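# Lift the rail off two posts onto rubber V pads

## Task

Move the rail down off its two posts and set it on the two rubber V-shaped pads at the bottom, with the rail no longer touching or around the posts at the end; then open the grippers and move the arms away, since a rail that stays put only because the robot is holding it does not count.

## Robot and tools

Robot: two arms, left_arm and right_arm, each ending in a two-finger gripper. Scene frame (shared by all state readings): origin on the table top midway between the arms, +z up, +x out over the table, left_arm on the +y side. The names left and right do not refer to sides of a camera image. Each result prints, for each arm, the gripper position (metres), orientation quaternion (w,x,y,z), velocities (m/s, rad/s), grip_measured and a Hand target line (the pose the controller is now steering toward). Printed hand positions may be a little wrong, more so when the arm reaches far.

Gripper axes: fingers point along the gripper's +z, and they open and close along its y axis. The reported position is the point between the pads when closed, about 2 cm short of the fingertips; closing pushes the tips about 10 mm further along +z.

Row format (used by both execute_actions and move): 14 numbers, each in [-1, 1], always all 14 even if one arm stays still. First 7 are left_arm: dx, dy, dz, rx, ry, rz, opening; next 7 are right_arm in the same order. dx..rz are an offset, not a pose: a target relative to that gripper's measured pose at the start of the action (for a call's first action, the last pose reported in this scene), expressed in the gripper's own axes. Scale: 1.0 equals 0.6 m for dx, dy, dz and 180 degrees for the rotation; rx, ry, rz form one rotation vector. Opening is absolute, not an offset: +1 fully open (0.084 m), -1 closed.

execute_actions(actions): a list of actions; each action is a table of up to 15 rows, one row per control step of 1/30 s. A shorter table repeats its last row until 15 steps pass (one action is 0.5 s). Every row in an action is measured from the same start pose, not from the row before. An empty list just returns state and images. Per step the commanded pose is clipped to 70 mm and 16 degrees from the measured pose, so big offsets need several actions; after an action the arm continues only to its last clipped pose. If position and orientation can't both be met, position wins.

move(target, speed, blocking): target is one 14-number row as above, offsets from the pose in the latest result showing one. Both grippers travel straight lines that finish together in 0.5 to 10 s (cut off at 10 s). speed is m/s per arm path, 0.002 to 0.5, default 0.25; rotation limited to twice that in rad/s. Paths ignore obstacles and the other arm; grippers lag, stray and may overshoot speed near full reach. Opening is sent at the start. Faster contact hits harder; aiming further past a contact presses harder. The result adds a move: line with the ending (done, off_target, moving, held, fault) and limits (paced = pose was clipped; held = a check blocked steps, after which the arm may lunge), plus each gripper's distance from its target. If only one arm is named, the other finished fine. blocking=false returns after 0.5 s while motion continues; then use wait(0) or stop before sending more rows or moves.

wait(seconds 0 to 10): arms hold their last command; returns early if a running move ends. stop(): brakes a running move (needs room; fingers keep going). zoom_image(camera, region): region [x0, y0, x1, y1] in pixels, at most 504x504, cameras cam_high, cam_low, cam_left_wrist, cam_right_wrist (all 504x504). show_instructions(): shows reference pages. finished_scene(scene): ends scene 1 or 2 irreversibly; only call once the rail rests on the pads, off the posts, released and with arms clear.

Gripping: to hold, command an opening clearly below grip_measured; the bigger the gap, the harder the squeeze (about 24 N per pad max). Sending back grip_measured still squeezes lightly on parts up to about 6 cm wide. Fast closing can press harder. Brief tugs on held parts or pushes on loose ones may happen, so grip firmly.

Typical order: look (empty execute_actions, zoom), approach the rail with both arms open, close on it, lift up along the posts until the rail is free of their tops, carry it over the V pads, lower gently until it sits, open, then lift the grippers away. For an arm meant to stay put, send its offset back to the wanted pose in the first call and zeros after.

Avoid: dropping or knocking anything off the table (fails the task), slamming or pushing hard, arms colliding with each other, and excessive joint torque (a torque fault stops the arm, backs it off, holds 10 s and skips the rest of the call; the held rail's weight counts). Long holding heats motors: MOTOR HOT warns at 65 °C, at 80 °C the arm is braked (OVER-TEMPERATURE FAULT). A pose unreachable line means the clearance check altered that arm's command.

Each tool is called in YAML: its name, and indented under it one key for each argument.

Reference images:

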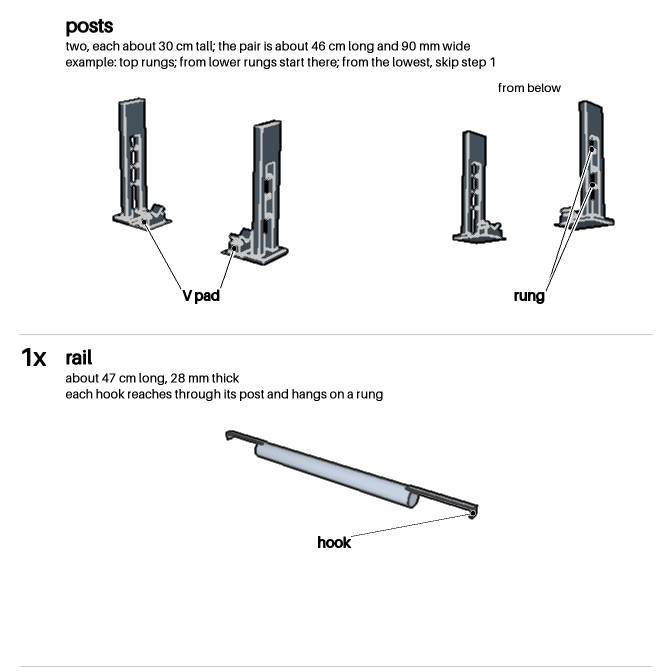

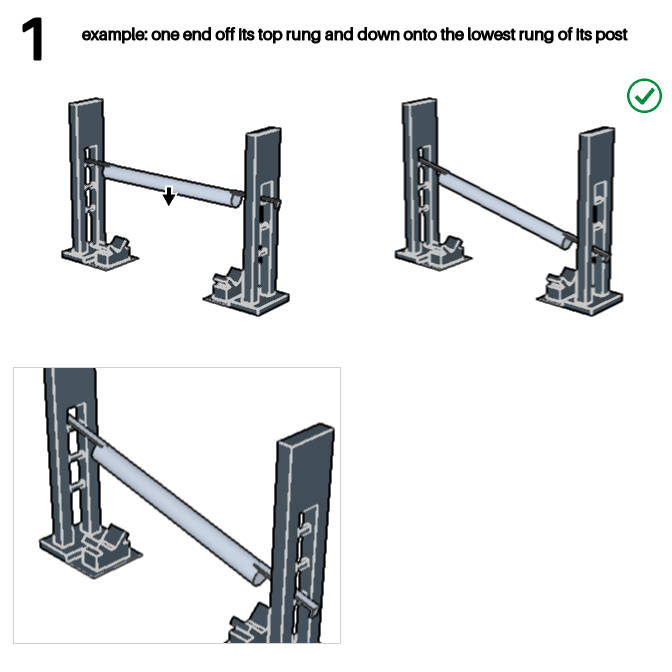

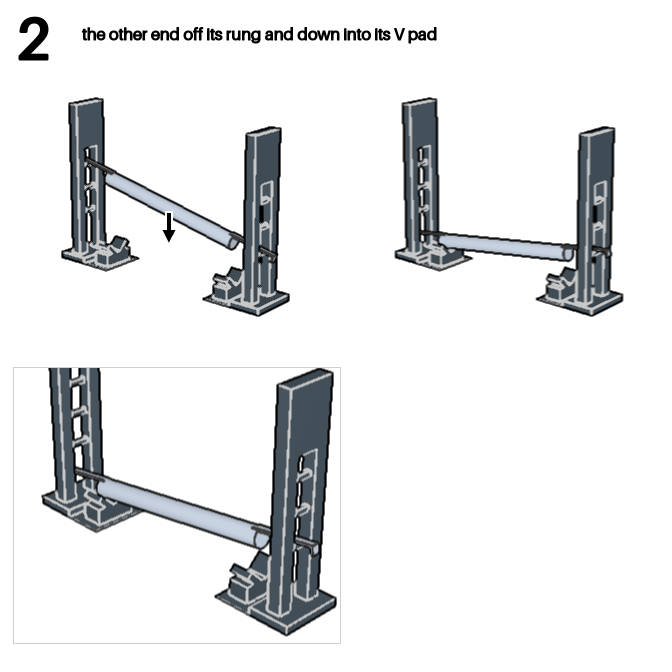

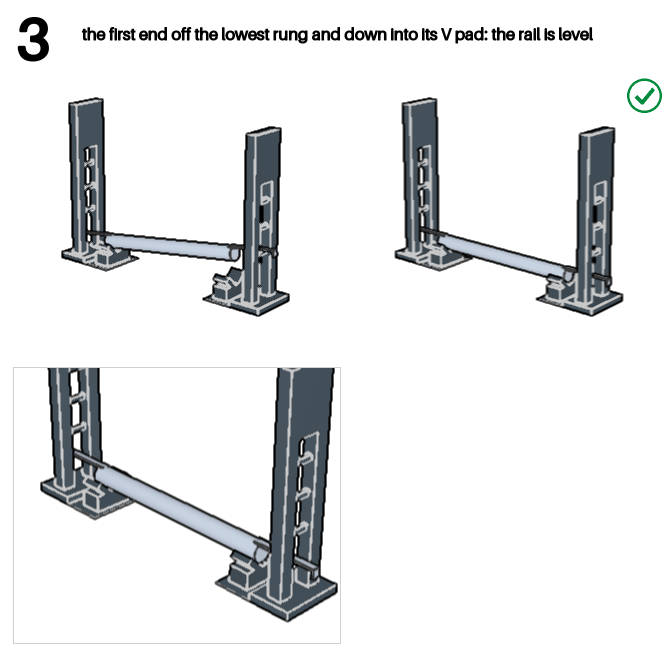

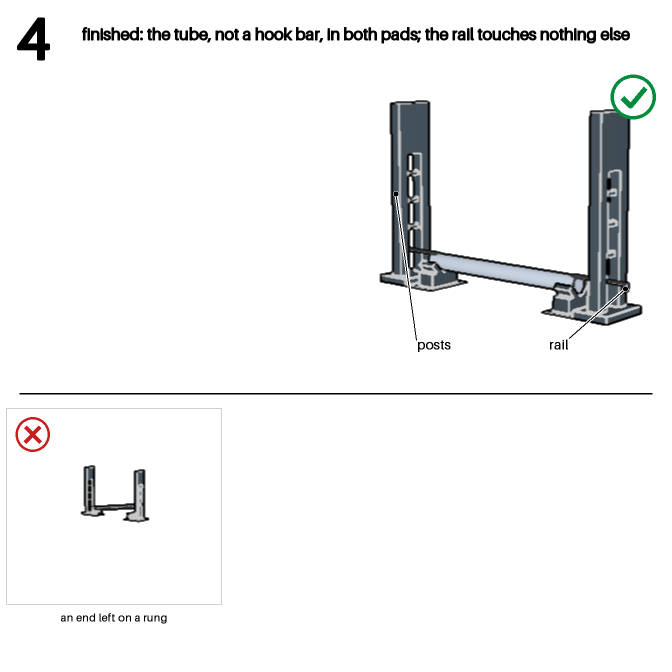

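## Session

execute_actions:
  actions: []

Scene clock: 0.00 s.
left_arm: end_effector_position=(+0.0576, +0.6907, +0.3542) grip_measured=+1.00 end_effector_quat_wxyz=(+0.244, +0.891, +0.094, +0.370) end_effector_velocity=(+0.001, -0.001, -0.001) end_effector_angular_velocity=(-0.002, -0.001, -0.003) | right_arm: end_effector_position=(+0.4589, +0.0485, +0.3006) grip_measured=+1.00 end_effector_quat_wxyz=(+0.141, -0.320, +0.791, +0.502) end_effector_velocity=(+0.000, -0.000, +0.000) end_effector_angular_velocity=(+0.000, -0.000, -0.000)
Joint positions: left_arm=[ 1.182  0.088  0.559  1.396 -0.727  1.955  1.581  0.084] | right_arm=[ 0.415  0.036 -0.219  1.051  1.268  1.14   2.056  0.084]
Joint velocities: left_arm=[-0.002  0.001 -0.001 -0.002 -0.     0.    -0.    -0.   ] | right_arm=[-0.  0.  0.  0. -0. -0. -0. -0.]
Hand target (left_arm): +0.058, +0.691, +0.354; +0.244, +0.891, +0.094, +0.370
Hand target (right_arm): +0.459, +0.048, +0.301; +0.141, -0.320, +0.791, +0.502

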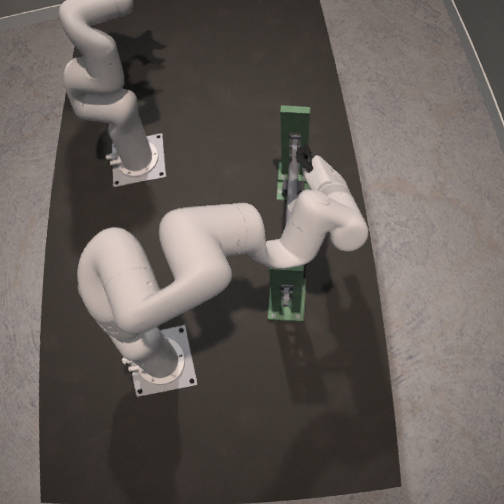

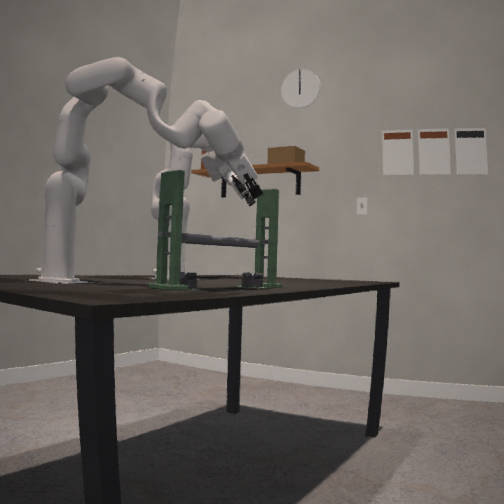

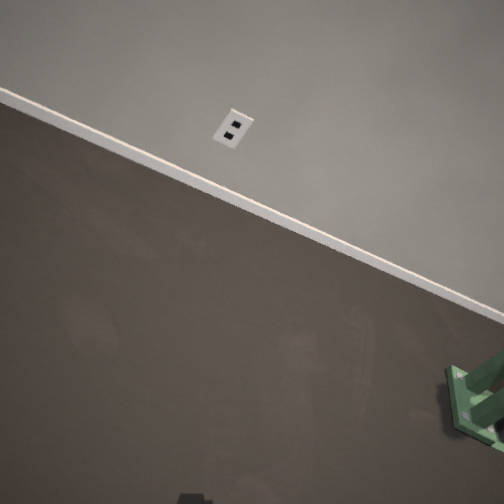

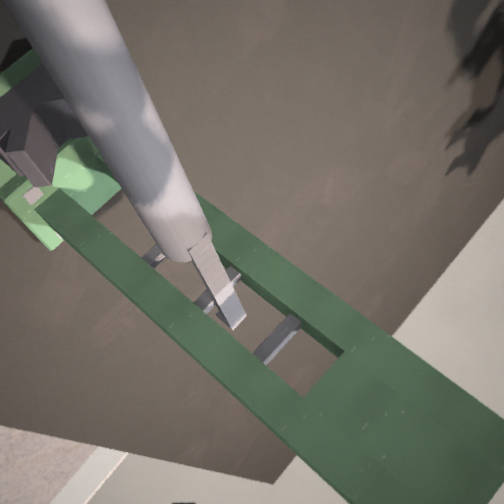

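zoom_image:
  camera: "cam_low"
  region: [140, 160, 300, 300]

zoom_image:
  camera: "cam_high"
  region: [220, 90, 380, 330]

Region (140, 160, 300, 300) of cam_low's 504x504 image, scaled by 3.150, with more detail than that image has; it fills the top 441 rows of this view, and the rest is white.

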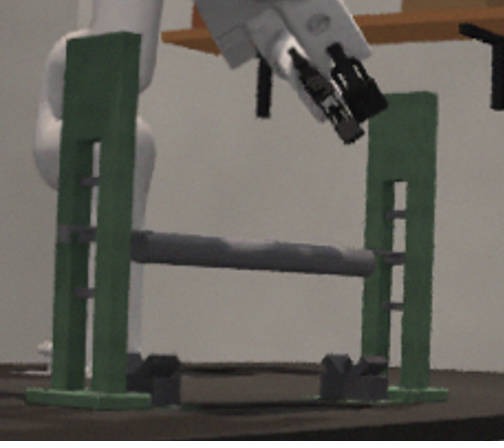

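Region (220, 90, 380, 330) of cam_high's 504x504 image, scaled by 2.100, with more detail than that image has.

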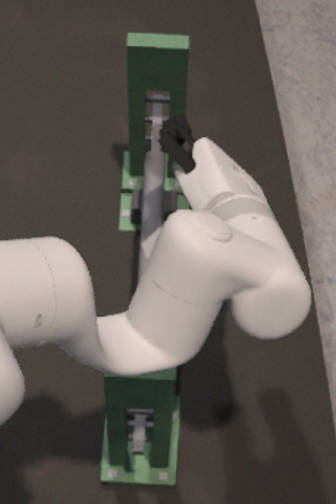

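move:
  target: [0,0,0,0,0,0,1, 0.015,0.092,-0.059,0.198,0.2944,-0.183,1]

Scene clock: 22.67 s.
left_arm: end_effector_position=(+0.0576, +0.6907, +0.3542) grip_measured=+1.00 end_effector_quat_wxyz=(+0.244, +0.891, +0.094, +0.370) end_effector_velocity=(+0.000, -0.000, +0.001) end_effector_angular_velocity=(+0.002, -0.000, -0.001) | right_arm: end_effector_position=(+0.4199, +0.0296, +0.3506) grip_measured=+1.00 end_effector_quat_wxyz=(+0.000, -0.647, +0.763, +0.000) end_effector_velocity=(-0.001, +0.001, +0.001) end_effector_angular_velocity=(-0.010, -0.003, +0.007)
Joint positions: left_arm=[ 1.182  0.088  0.559  1.396 -0.727  1.955  1.581  0.084] | right_arm=[ 0.622  0.093 -0.056  1.578  0.005  1.485  2.457  0.084]
Joint velocities: left_arm=[-0.001 -0.002 -0.001  0.     0.    -0.    -0.     0.   ] | right_arm=[ 0.004  0.003  0.003  0.008 -0.009  0.009  0.001  0.   ]
Hand target (left_arm): +0.058, +0.691, +0.354; +0.244, +0.891, +0.094, +0.370
Hand target (right_arm): +0.420, +0.030, +0.351; +0.000, -0.647, +0.763, -0.000
Off the commanded pose (left_arm): 0.000 m, 0 deg.
Off the commanded pose (right_arm): 0.000 m, 0 deg.
move: done
camera_calibration (this result's frames):
cam_left_wrist: T_world_to_cam=[[-0.0161882, -0.858938, 0.511823, 0.450261], [-0.707595, -0.351822, -0.612805, 0.569693], [0.706432, -0.372084, -0.602085, 0.559577], [0, 0, 0, 1]] pos_world=[0.0150979, 0.795387, 0.45557]
cam_right_wrist: T_world_to_cam=[[-0.987562, 0.157223, 0.00117652, 0.437789], [0.157169, 0.987372, -0.0198423, -0.0158492], [-0.00428132, -0.0194106, -0.999802, 0.478247], [0, 0, 0, 1]] pos_world=[0.436883, -0.0438983, 0.477323]

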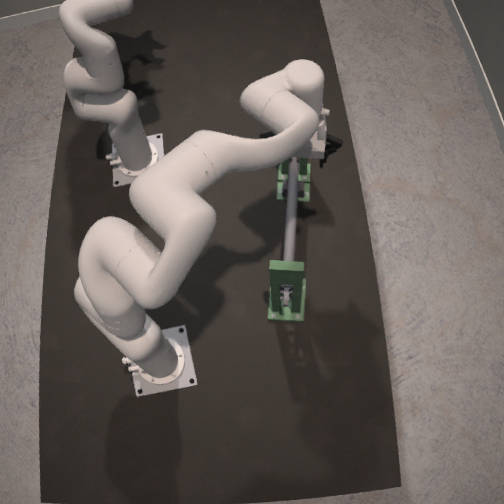

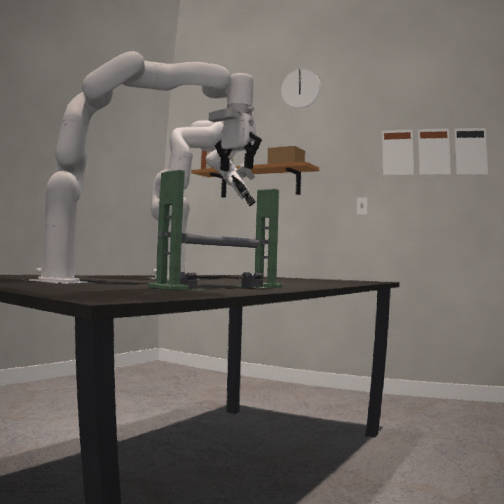

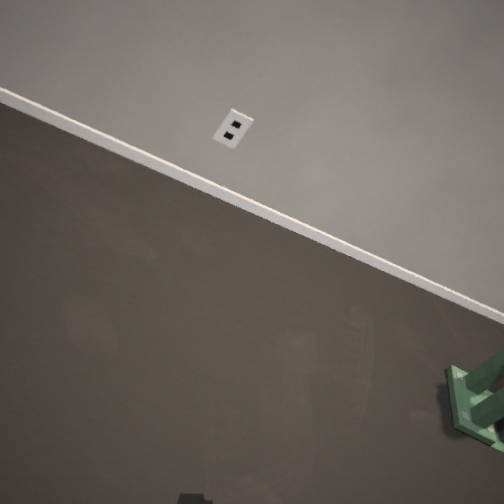

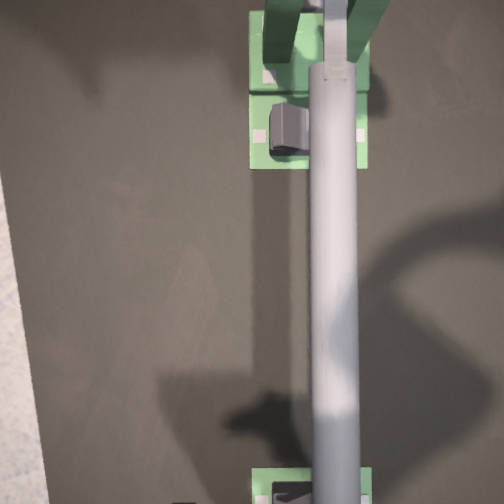

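zoom_image:
  camera: "cam_high"
  region: [250, 150, 330, 330]

zoom_image:
  camera: "cam_low"
  region: [145, 200, 215, 295]

zoom_image:
  camera: "cam_low"
  region: [230, 210, 290, 295]

Region (250, 150, 330, 330) of cam_high's 504x504 image, scaled by 2.800, with more detail than that image has.

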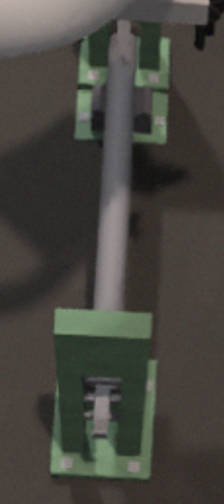

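Region (145, 200, 215, 295) of cam_low's 504x504 image, scaled by 5.305, with more detail than that image has; it fills the left 371 columns of this view, and the rest is white.

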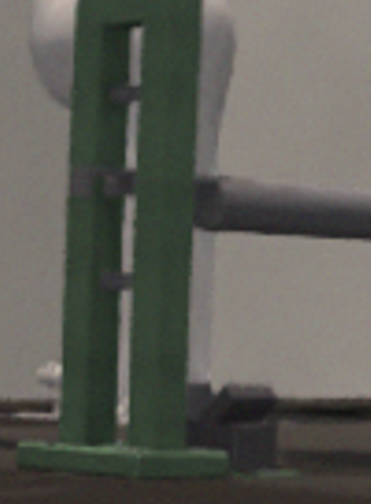

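Region (230, 210, 290, 295) of cam_low's 504x504 image, scaled by 5.929, with more detail than that image has; it fills the left 356 columns of this view, and the rest is white.

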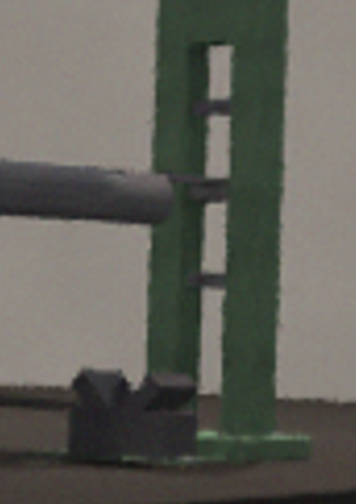

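move:
  target: [0.083,0.314,0.776,-0.268,-0.167,0.478,1, 0.042,0.03,0.28,0,0,0,1]

Scene clock: 62.37 s.
left_arm: end_effector_position=(+0.4201, +0.3741, +0.1992) grip_measured=+1.00 end_effector_quat_wxyz=(-0.258, -0.610, +0.715, -0.226) end_effector_velocity=(+0.002, -0.003, -0.001) end_effector_angular_velocity=(+0.002, -0.001, -0.012) | right_arm: end_effector_position=(+0.3984, +0.0080, +0.1827) grip_measured=+1.00 end_effector_quat_wxyz=(+0.001, -0.647, +0.763, +0.000) end_effector_velocity=(+0.000, +0.000, -0.001) end_effector_angular_velocity=(+0.000, -0.000, +0.000)
Joint positions: left_arm=[ 0.478  0.245 -0.127  1.263 -0.54   1.468  2.348  0.084] | right_arm=[ 0.621  0.052 -0.057  1.043  0.004  0.99   2.454  0.084]
Joint velocities: left_arm=[-0.005  0.007 -0.005  0.009  0.004  0.    -0.     0.   ] | right_arm=[ 0.     0.001  0.    -0.     0.    -0.002 -0.    -0.   ]
Hand target (left_arm): +0.420, +0.374, +0.199; -0.259, -0.609, +0.715, -0.225
Hand target (right_arm): +0.398, +0.008, +0.183; +0.000, -0.647, +0.763, +0.000
Off the commanded pose (left_arm): 0.002 m, 1 deg.
Off the commanded pose (right_arm): 0.000 m, 0 deg.
move: done
camera_calibration (this result's frames):
cam_left_wrist: T_world_to_cam=[[-0.987586, 0.157078, 0.00106983, 0.393259], [0.119382, 0.754972, -0.644798, -0.135216], [-0.102091, -0.636666, -0.764352, 0.563314], [0, 0, 0, 1]] pos_world=[0.462029, 0.398955, 0.342962]
cam_right_wrist: T_world_to_cam=[[-0.98759, 0.157054, 0.0010503, 0.420116], [0.157003, 0.987403, -0.0196372, 0.00558632], [-0.00412116, -0.0192286, -0.999807, 0.309835], [0, 0, 0, 1]] pos_world=[0.415302, -0.0655389, 0.309444]

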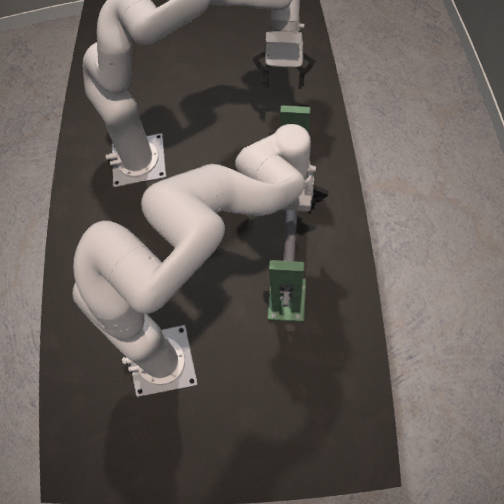

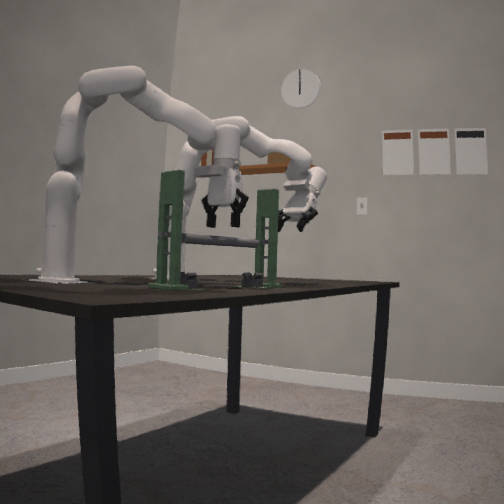

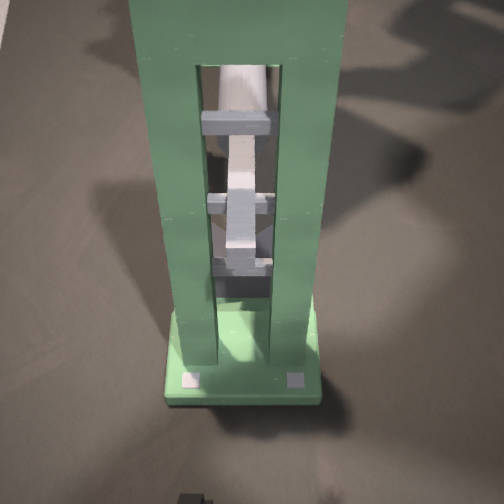

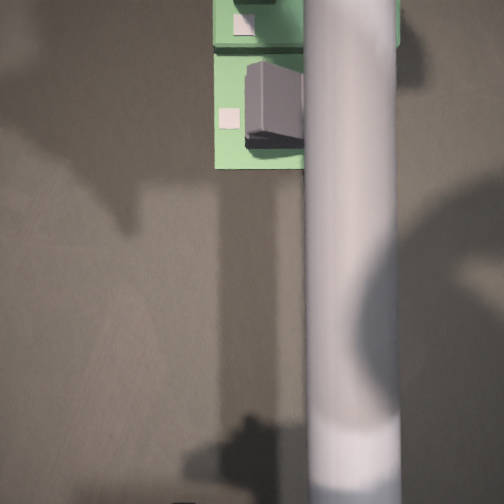

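move:
  target: [0,0,0,0,0,0,1, 0,0.004,0.101,0,0,0,1]
  speed: 0.1

move:
  target: [0,0,0,0,0,0,1, 0,0,0,0,0,0,-1]

Scene clock: 67.57 s.
left_arm: end_effector_position=(+0.4201, +0.3741, +0.1992) grip_measured=+1.00 end_effector_quat_wxyz=(-0.258, -0.610, +0.715, -0.226) end_effector_velocity=(-0.000, -0.000, -0.000) end_effector_angular_velocity=(-0.001, +0.001, +0.001) | right_arm: end_effector_position=(+0.3962, +0.0086, +0.1226) grip_measured=+1.00 end_effector_quat_wxyz=(+0.001, -0.647, +0.763, +0.000) end_effector_velocity=(-0.000, +0.000, -0.003) end_effector_angular_velocity=(-0.001, +0.001, +0.001)
Joint positions: left_arm=[ 0.478  0.245 -0.127  1.263 -0.54   1.468  2.348  0.084] | right_arm=[ 0.623  0.136 -0.054  0.958  0.01   0.821  2.453  0.084]
Joint velocities: left_arm=[ 0.    -0.001 -0.    -0.002 -0.001 -0.     0.     0.   ] | right_arm=[ 0.     0.006  0.    -0.003  0.    -0.008 -0.     0.   ]
Hand target (left_arm): +0.420, +0.374, +0.199; -0.258, -0.610, +0.715, -0.226
Hand target (right_arm): +0.396, +0.008, +0.122; +0.001, -0.647, +0.763, +0.000
Off the commanded pose (left_arm): 0.000 m, 0 deg.
Off the commanded pose (right_arm): 0.001 m, 0 deg.
move: done
camera_calibration (this result's frames):
cam_left_wrist: T_world_to_cam=[[-0.987584, 0.157091, 0.0010714, 0.393255], [0.11939, 0.754969, -0.6448, -0.135215], [-0.102101, -0.636666, -0.76435, 0.563314], [0, 0, 0, 1]] pos_world=[0.462031, 0.398949, 0.342961]
cam_right_wrist: T_world_to_cam=[[-0.987593, 0.157034, 0.000735374, 0.417973], [0.156992, 0.987416, -0.0190676, 0.00410073], [-0.00372039, -0.0187156, -0.999818, 0.249562], [0, 0, 0, 1]] pos_world=[0.413072, -0.0650146, 0.249288]

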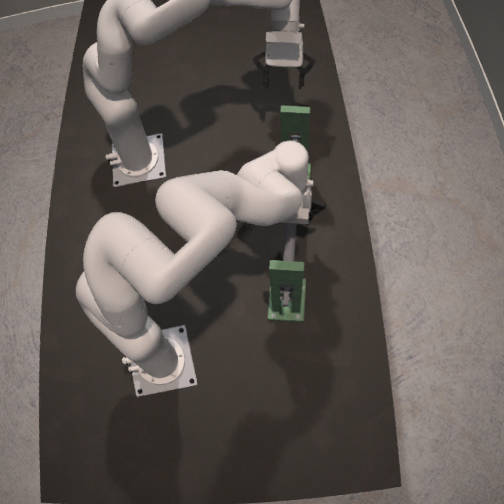

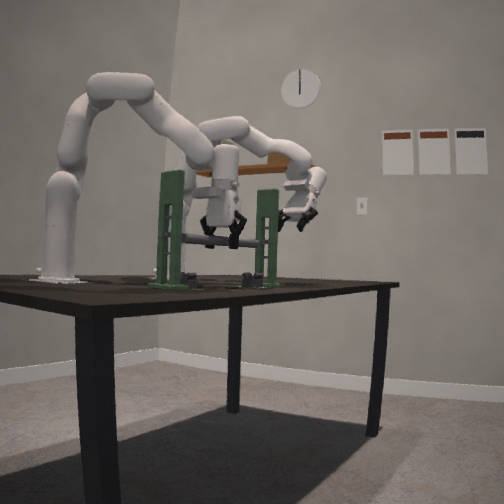

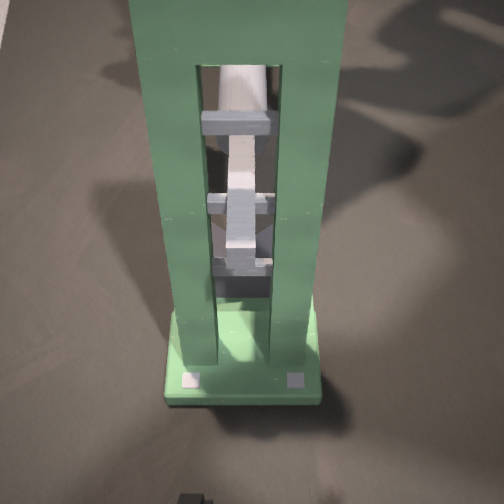

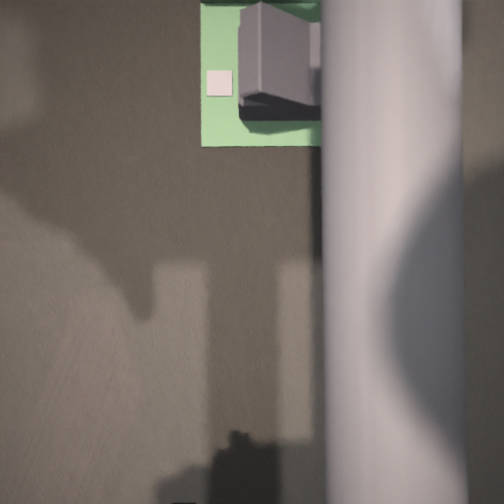

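Scene clock: 68.13 s.
left_arm: end_effector_position=(+0.4201, +0.3741, +0.1992) grip_measured=+1.00 end_effector_quat_wxyz=(-0.258, -0.610, +0.715, -0.226) end_effector_velocity=(-0.000, +0.000, -0.000) end_effector_angular_velocity=(-0.001, +0.001, +0.002) | right_arm: end_effector_position=(+0.3968, +0.0084, +0.1230) grip_measured=-0.41 end_effector_quat_wxyz=(+0.002, -0.646, +0.763, -0.000) end_effector_velocity=(-0.001, +0.000, -0.001) end_effector_angular_velocity=(-0.001, +0.002, -0.000)
Joint positions: left_arm=[ 0.478  0.245 -0.127  1.263 -0.54   1.468  2.348  0.084] | right_arm=[ 0.623  0.135 -0.055  0.958  0.01   0.82   2.453  0.026]
Joint velocities: left_arm=[ 0.001  0.     0.    -0.001 -0.    -0.    -0.    -0.   ] | right_arm=[ 0.001  0.001 -0.    -0.001  0.001  0.     0.001 -0.   ]
Hand target (left_arm): +0.420, +0.374, +0.199; -0.258, -0.610, +0.715, -0.226
Hand target (right_arm): +0.396, +0.009, +0.123; +0.001, -0.647, +0.763, +0.000
Off the commanded pose (left_arm): 0.000 m, 0 deg.
Off the commanded pose (right_arm): 0.001 m, 0 deg.
move: done
camera_calibration (this result's frames):
cam_left_wrist: T_world_to_cam=[[-0.987584, 0.157091, 0.00107143, 0.393255], [0.11939, 0.754969, -0.6448, -0.135215], [-0.102101, -0.636666, -0.76435, 0.563314], [0, 0, 0, 1]] pos_world=[0.462031, 0.398949, 0.342961]
cam_right_wrist: T_world_to_cam=[[-0.987503, 0.157603, -0.000296788, 0.418716], [0.157582, 0.987337, -0.0182507, 0.0038005], [-0.00258333, -0.0180694, -0.999833, 0.249522], [0, 0, 0, 1]] pos_world=[0.413528, -0.0652344, 0.249675]

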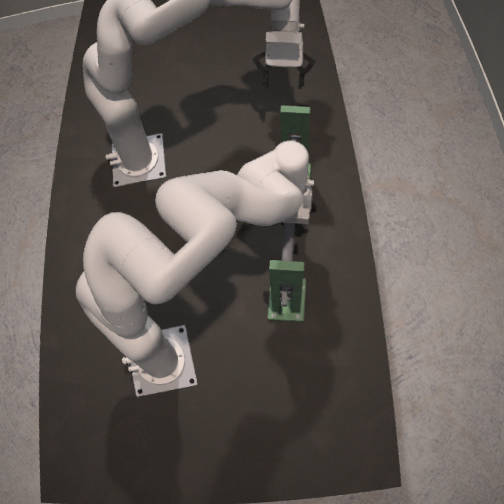

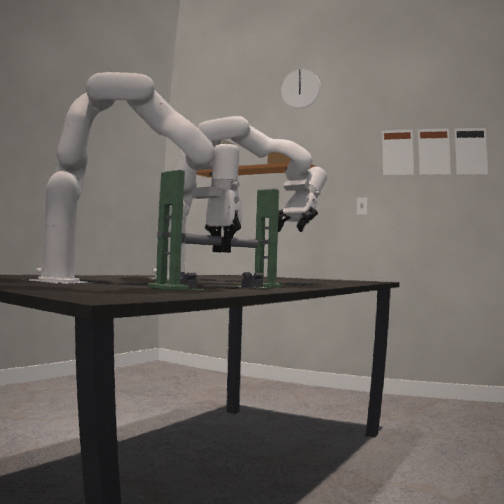

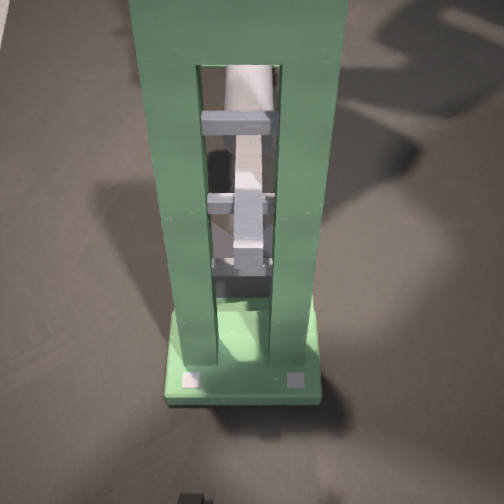

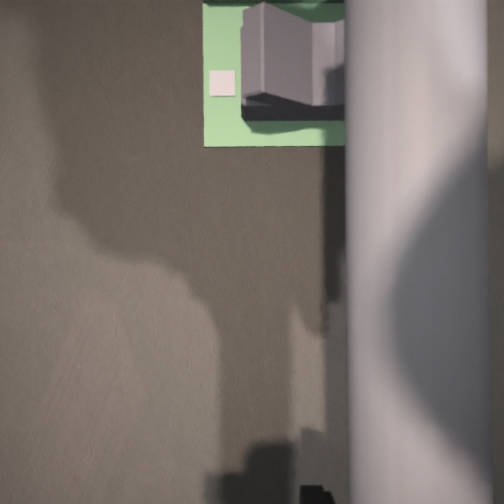

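move:
  target: [0,0,0,0,0,0,1, 0,-0.0065,-0.03,0,0,0,-1]
  speed: 0.04

Scene clock: 70.80 s.
left_arm: end_effector_position=(+0.4201, +0.3741, +0.1992) grip_measured=+1.00 end_effector_quat_wxyz=(-0.258, -0.610, +0.715, -0.226) end_effector_velocity=(+0.000, +0.000, -0.001) end_effector_angular_velocity=(+0.001, +0.000, -0.001) | right_arm: end_effector_position=(+0.4004, +0.0077, +0.1405) grip_measured=-0.41 end_effector_quat_wxyz=(+0.001, -0.646, +0.763, -0.000) end_effector_velocity=(+0.001, -0.000, +0.002) end_effector_angular_velocity=(-0.001, -0.000, +0.000)
Joint positions: left_arm=[ 0.478  0.245 -0.127  1.263 -0.54   1.468  2.348  0.084] | right_arm=[ 0.619  0.114 -0.057  0.987  0.008  0.872  2.448  0.026]
Joint velocities: left_arm=[-0.     0.001 -0.    -0.     0.001 -0.001 -0.     0.   ] | right_arm=[-0.    -0.002 -0.001  0.004 -0.001  0.007 -0.001  0.   ]
Hand target (left_arm): +0.420, +0.374, +0.199; -0.258, -0.610, +0.715, -0.226
Hand target (right_arm): +0.401, +0.008, +0.141; +0.002, -0.646, +0.763, -0.000
Off the commanded pose (left_arm): 0.000 m, 0 deg.
Off the commanded pose (right_arm): 0.001 m, 0 deg.
move: done
camera_calibration (this result's frames):
cam_left_wrist: T_world_to_cam=[[-0.987584, 0.157091, 0.00107141, 0.393255], [0.11939, 0.754969, -0.6448, -0.135215], [-0.102101, -0.636666, -0.76435, 0.563314], [0, 0, 0, 1]] pos_world=[0.462031, 0.398949, 0.342961]
cam_right_wrist: T_world_to_cam=[[-0.987521, 0.157485, 0.000133127, 0.422301], [0.157455, 0.987346, -0.0188508, 0.00446122], [-0.00310016, -0.0185946, -0.999822, 0.267262], [0, 0, 0, 1]] pos_world=[0.417157, -0.0659413, 0.267242]

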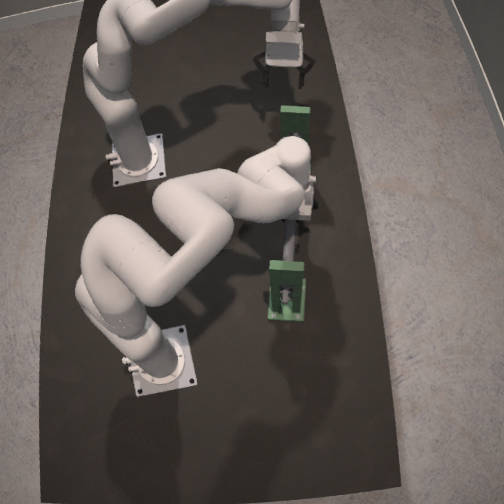

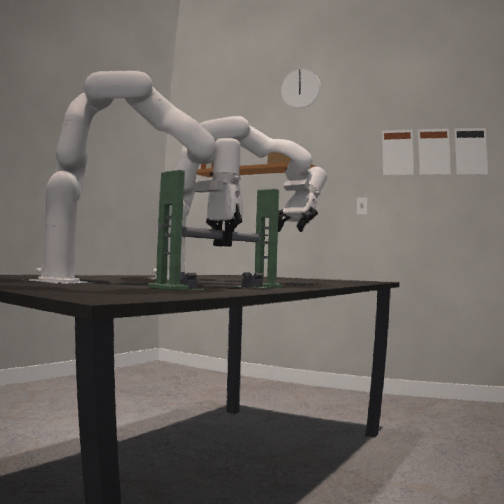

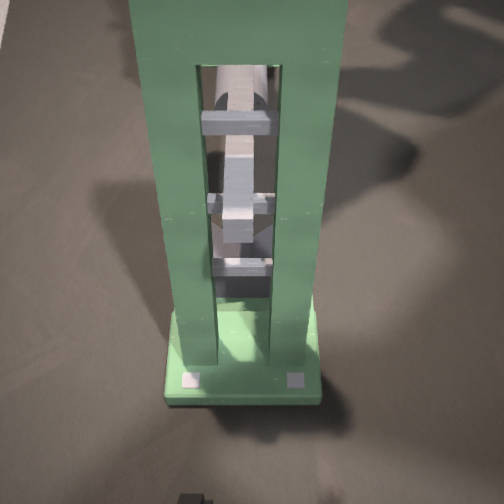

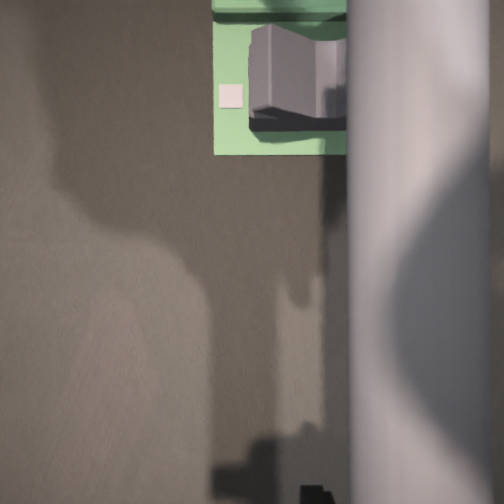

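move:
  target: [0,0,0,0,0,0,1, 0.058,0,0,0,0,0,-1]
  speed: 0.04

zoom_image:
  camera: "cam_low"
  region: [140, 180, 300, 300]

Scene clock: 73.47 s.
left_arm: end_effector_position=(+0.4201, +0.3741, +0.1992) grip_measured=+1.00 end_effector_quat_wxyz=(-0.258, -0.610, +0.715, -0.226) end_effector_velocity=(-0.001, -0.000, -0.001) end_effector_angular_velocity=(-0.002, +0.002, +0.000) | right_arm: end_effector_position=(+0.3948, -0.0264, +0.1405) grip_measured=-0.41 end_effector_quat_wxyz=(+0.001, -0.646, +0.763, -0.000) end_effector_velocity=(-0.000, -0.002, +0.000) end_effector_angular_velocity=(+0.000, -0.000, +0.000)
Joint positions: left_arm=[ 0.478  0.245 -0.127  1.263 -0.54   1.468  2.348  0.084] | right_arm=[ 0.593  0.034 -0.08   0.889  0.003  0.853  2.402  0.026]
Joint velocities: left_arm=[ 0.001  0.001 -0.    -0.001 -0.     0.001  0.     0.   ] | right_arm=[-0.002 -0.006 -0.001 -0.007 -0.    -0.002 -0.003 -0.   ]
Hand target (left_arm): +0.420, +0.374, +0.199; -0.258, -0.610, +0.715, -0.226
Hand target (right_arm): +0.395, -0.027, +0.141; +0.001, -0.646, +0.763, -0.000
Off the commanded pose (left_arm): 0.000 m, 0 deg.
Off the commanded pose (right_arm): 0.000 m, 0 deg.
move: done
camera_calibration (this result's frames):
cam_left_wrist: T_world_to_cam=[[-0.987584, 0.157091, 0.00107133, 0.393255], [0.11939, 0.754969, -0.6448, -0.135215], [-0.102101, -0.636666, -0.76435, 0.563314], [0, 0, 0, 1]] pos_world=[0.462031, 0.398949, 0.342961]
cam_right_wrist: T_world_to_cam=[[-0.987549, 0.157311, -0.0000140298, 0.422188], [0.157283, 0.987372, -0.0189405, 0.0390476], [-0.00296569, -0.0187069, -0.999821, 0.266536], [0, 0, 0, 1]] pos_world=[0.411581, -0.0999832, 0.267233]

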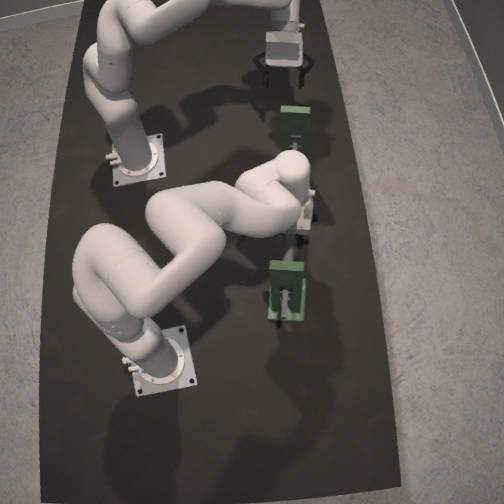

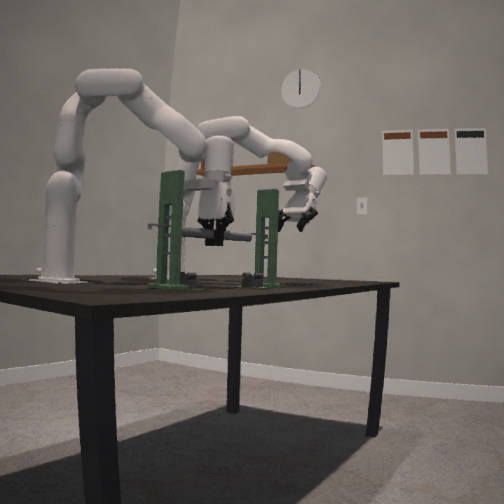

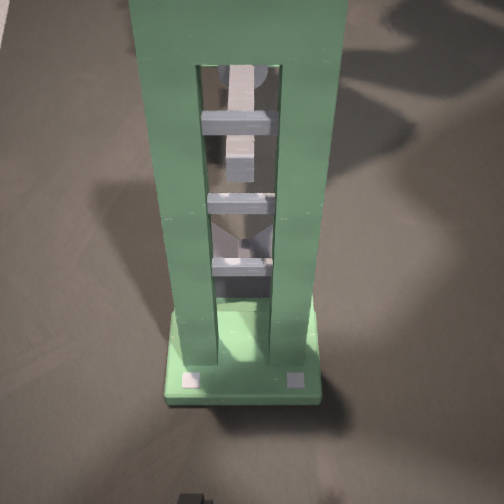

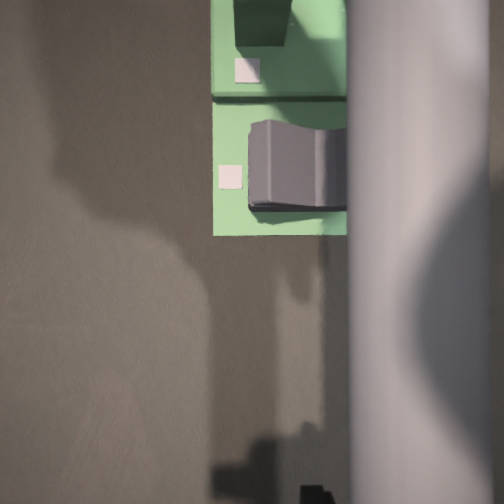

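Region (140, 180, 300, 300) of cam_low's 504x504 image, scaled by 3.150, with more detail than that image has; it fills the top 378 rows of this view, and the rest is white.

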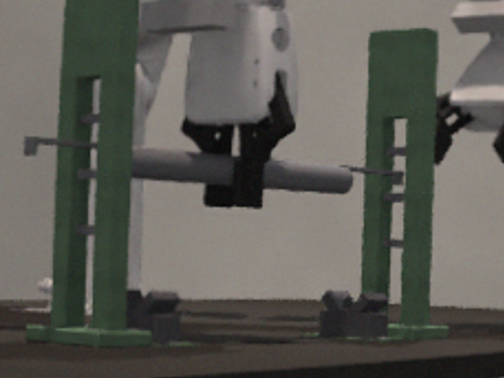

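move:
  target: [0,0,0,0,0,0,1, 0.006,0,0,0,0,0,-1]
  speed: 0.01

zoom_image:
  camera: "cam_high"
  region: [250, 230, 330, 330]

Scene clock: 78.73 s.
left_arm: end_effector_position=(+0.4201, +0.3741, +0.1992) grip_measured=+1.00 end_effector_quat_wxyz=(-0.258, -0.610, +0.715, -0.226) end_effector_velocity=(+0.000, -0.000, -0.000) end_effector_angular_velocity=(+0.000, +0.000, -0.002) | right_arm: end_effector_position=(+0.3943, -0.0298, +0.1405) grip_measured=-0.41 end_effector_quat_wxyz=(+0.001, -0.646, +0.763, -0.000) end_effector_velocity=(-0.001, -0.001, -0.000) end_effector_angular_velocity=(-0.001, +0.001, +0.001)
Joint positions: left_arm=[ 0.478  0.245 -0.127  1.263 -0.54   1.468  2.348  0.084] | right_arm=[ 0.591  0.026 -0.083  0.879  0.003  0.851  2.397  0.026]
Joint velocities: left_arm=[ 0.     0.002 -0.001  0.002  0.001  0.     0.     0.   ] | right_arm=[-0.001 -0.003 -0.    -0.005 -0.001 -0.001 -0.002 -0.   ]
Hand target (left_arm): +0.420, +0.374, +0.199; -0.258, -0.610, +0.715, -0.226
Hand target (right_arm): +0.394, -0.030, +0.141; +0.001, -0.646, +0.763, -0.000
Off the commanded pose (left_arm): 0.000 m, 0 deg.
Off the commanded pose (right_arm): 0.000 m, 0 deg.
move: done
camera_calibration (this result's frames):
cam_left_wrist: T_world_to_cam=[[-0.987584, 0.157091, 0.00107147, 0.393255], [0.11939, 0.754969, -0.6448, -0.135215], [-0.102101, -0.636666, -0.76435, 0.563314], [0, 0, 0, 1]] pos_world=[0.462031, 0.398949, 0.342961]
cam_right_wrist: T_world_to_cam=[[-0.987537, 0.157384, -0.0000229858, 0.422196], [0.157357, 0.98736, -0.0189623, 0.0424929], [-0.00296167, -0.0187296, -0.99982, 0.266469], [0, 0, 0, 1]] pos_world=[0.411037, -0.103412, 0.267237]

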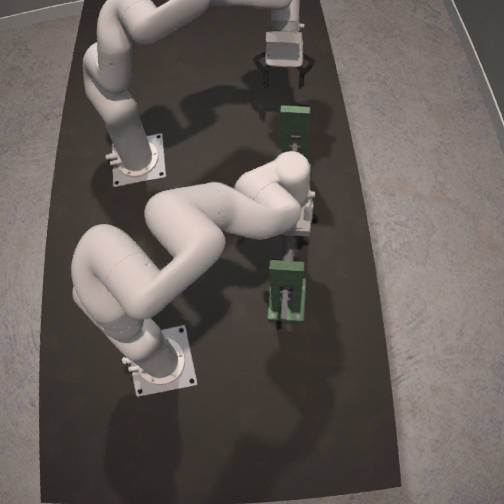

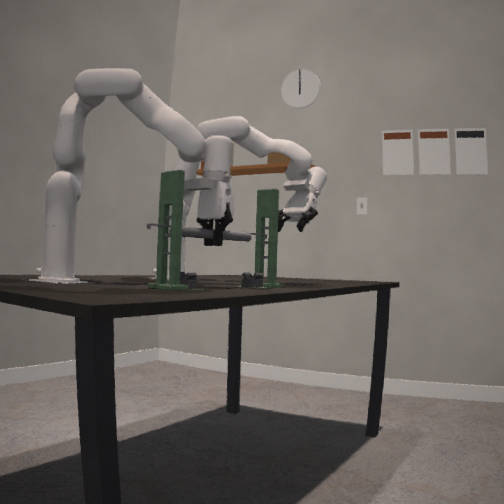

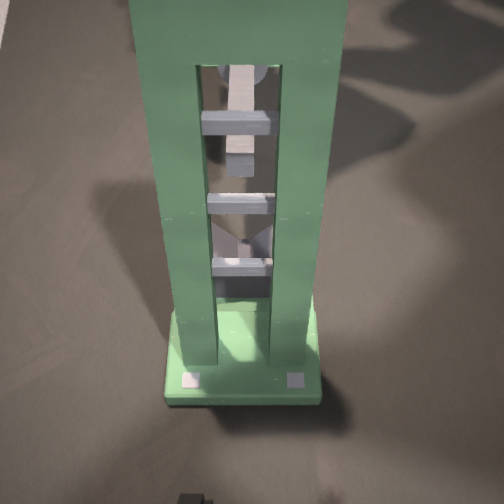

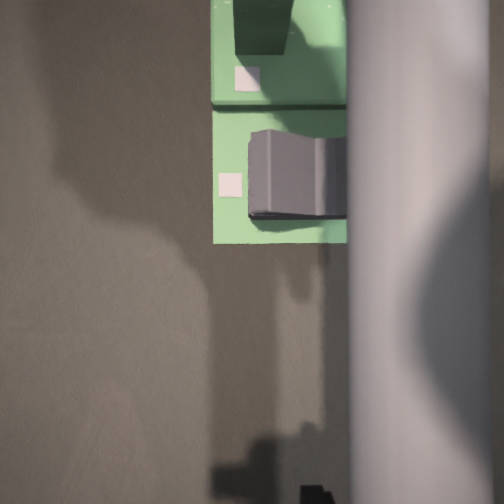

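Region (250, 230, 330, 330) of cam_high's 504x504 image, scaled by 5.040, with more detail than that image has; it fills the left 403 columns of this view, and the rest is white.

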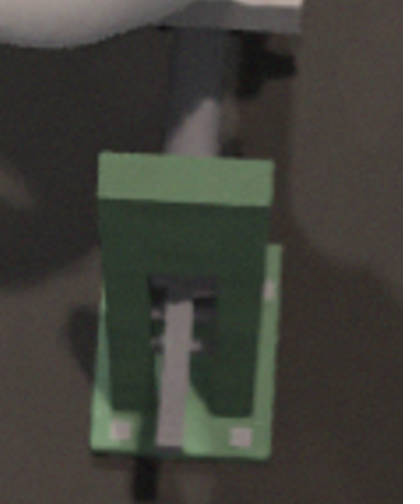

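move:
  target: [0,0,0,0,0,0,1, 0,0,0.0675,0,0.069,0,-1]
  speed: 0.04

zoom_image:
  camera: "cam_low"
  region: [140, 180, 300, 300]

Scene clock: 94.93 s.
left_arm: end_effector_position=(+0.4201, +0.3741, +0.1992) grip_measured=+1.00 end_effector_quat_wxyz=(-0.258, -0.610, +0.715, -0.226) end_effector_velocity=(-0.001, +0.001, -0.000) end_effector_angular_velocity=(-0.000, +0.001, +0.002) | right_arm: end_effector_position=(+0.3943, -0.0297, +0.1001) grip_measured=-0.41 end_effector_quat_wxyz=(-0.081, -0.643, +0.759, -0.070) end_effector_velocity=(+0.001, -0.000, -0.001) end_effector_angular_velocity=(-0.008, -0.000, -0.002)
Joint positions: left_arm=[ 0.478  0.245 -0.127  1.263 -0.54   1.468  2.348  0.084] | right_arm=[ 0.638  0.21  -0.071  1.007 -0.148  0.969  2.552  0.026]
Joint velocities: left_arm=[ 0.002 -0.     0.001 -0.002 -0.    -0.     0.    -0.   ] | right_arm=[ 0.001  0.008 -0.001  0.008 -0.005  0.006  0.006 -0.   ]
Hand target (left_arm): +0.420, +0.374, +0.199; -0.258, -0.610, +0.715, -0.226
Hand target (right_arm): +0.394, -0.030, +0.100; -0.081, -0.643, +0.759, -0.070
Off the commanded pose (left_arm): 0.000 m, 0 deg.
Off the commanded pose (right_arm): 0.000 m, 0 deg.
move: done
camera_calibration (this result's frames):
cam_left_wrist: T_world_to_cam=[[-0.987584, 0.157091, 0.00107145, 0.393255], [0.11939, 0.754969, -0.6448, -0.135215], [-0.102101, -0.636666, -0.76435, 0.563314], [0, 0, 0, 1]] pos_world=[0.462031, 0.398949, 0.342961]
cam_right_wrist: T_world_to_cam=[[-0.987451, 0.157921, 0.000919866, 0.422115], [0.153383, 0.960429, -0.232488, 0.0637547], [-0.0375982, -0.229429, -0.972599, 0.23072], [0, 0, 0, 1]] pos_world=[0.415714, -0.0749588, 0.238832]

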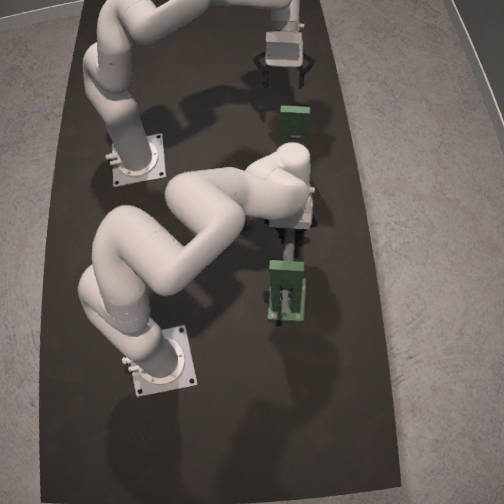

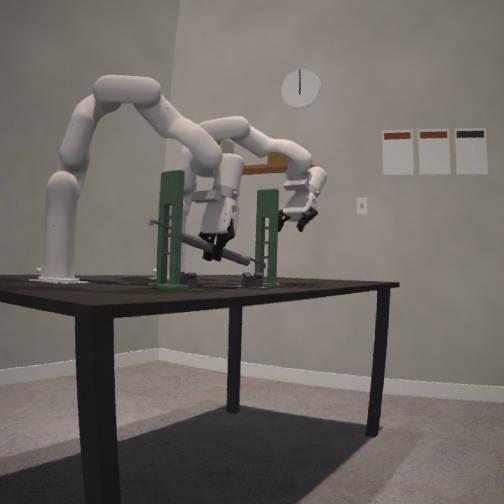

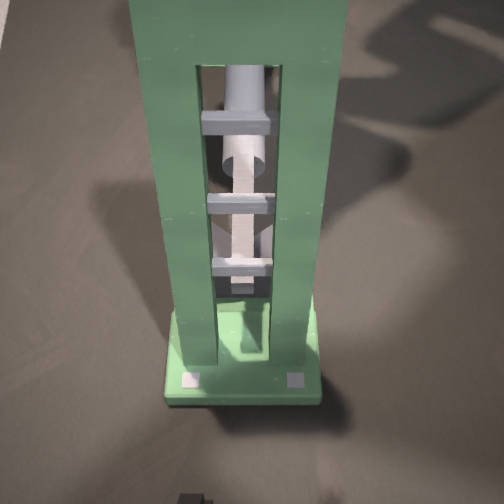

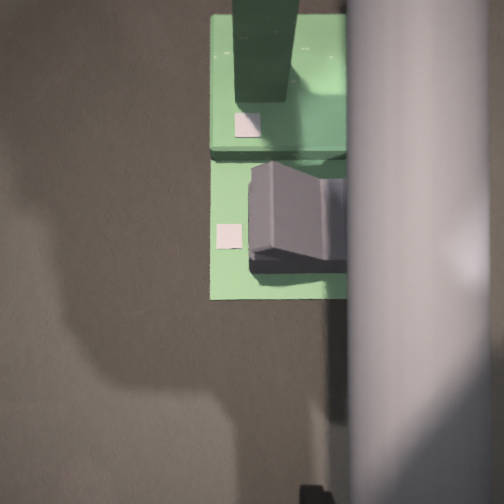

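Region (140, 180, 300, 300) of cam_low's 504x504 image, scaled by 3.150, with more detail than that image has; it fills the top 378 rows of this view, and the rest is white.

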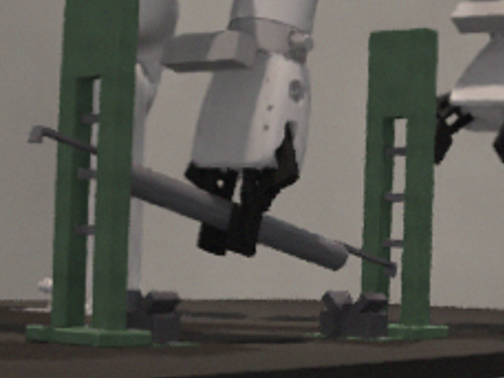

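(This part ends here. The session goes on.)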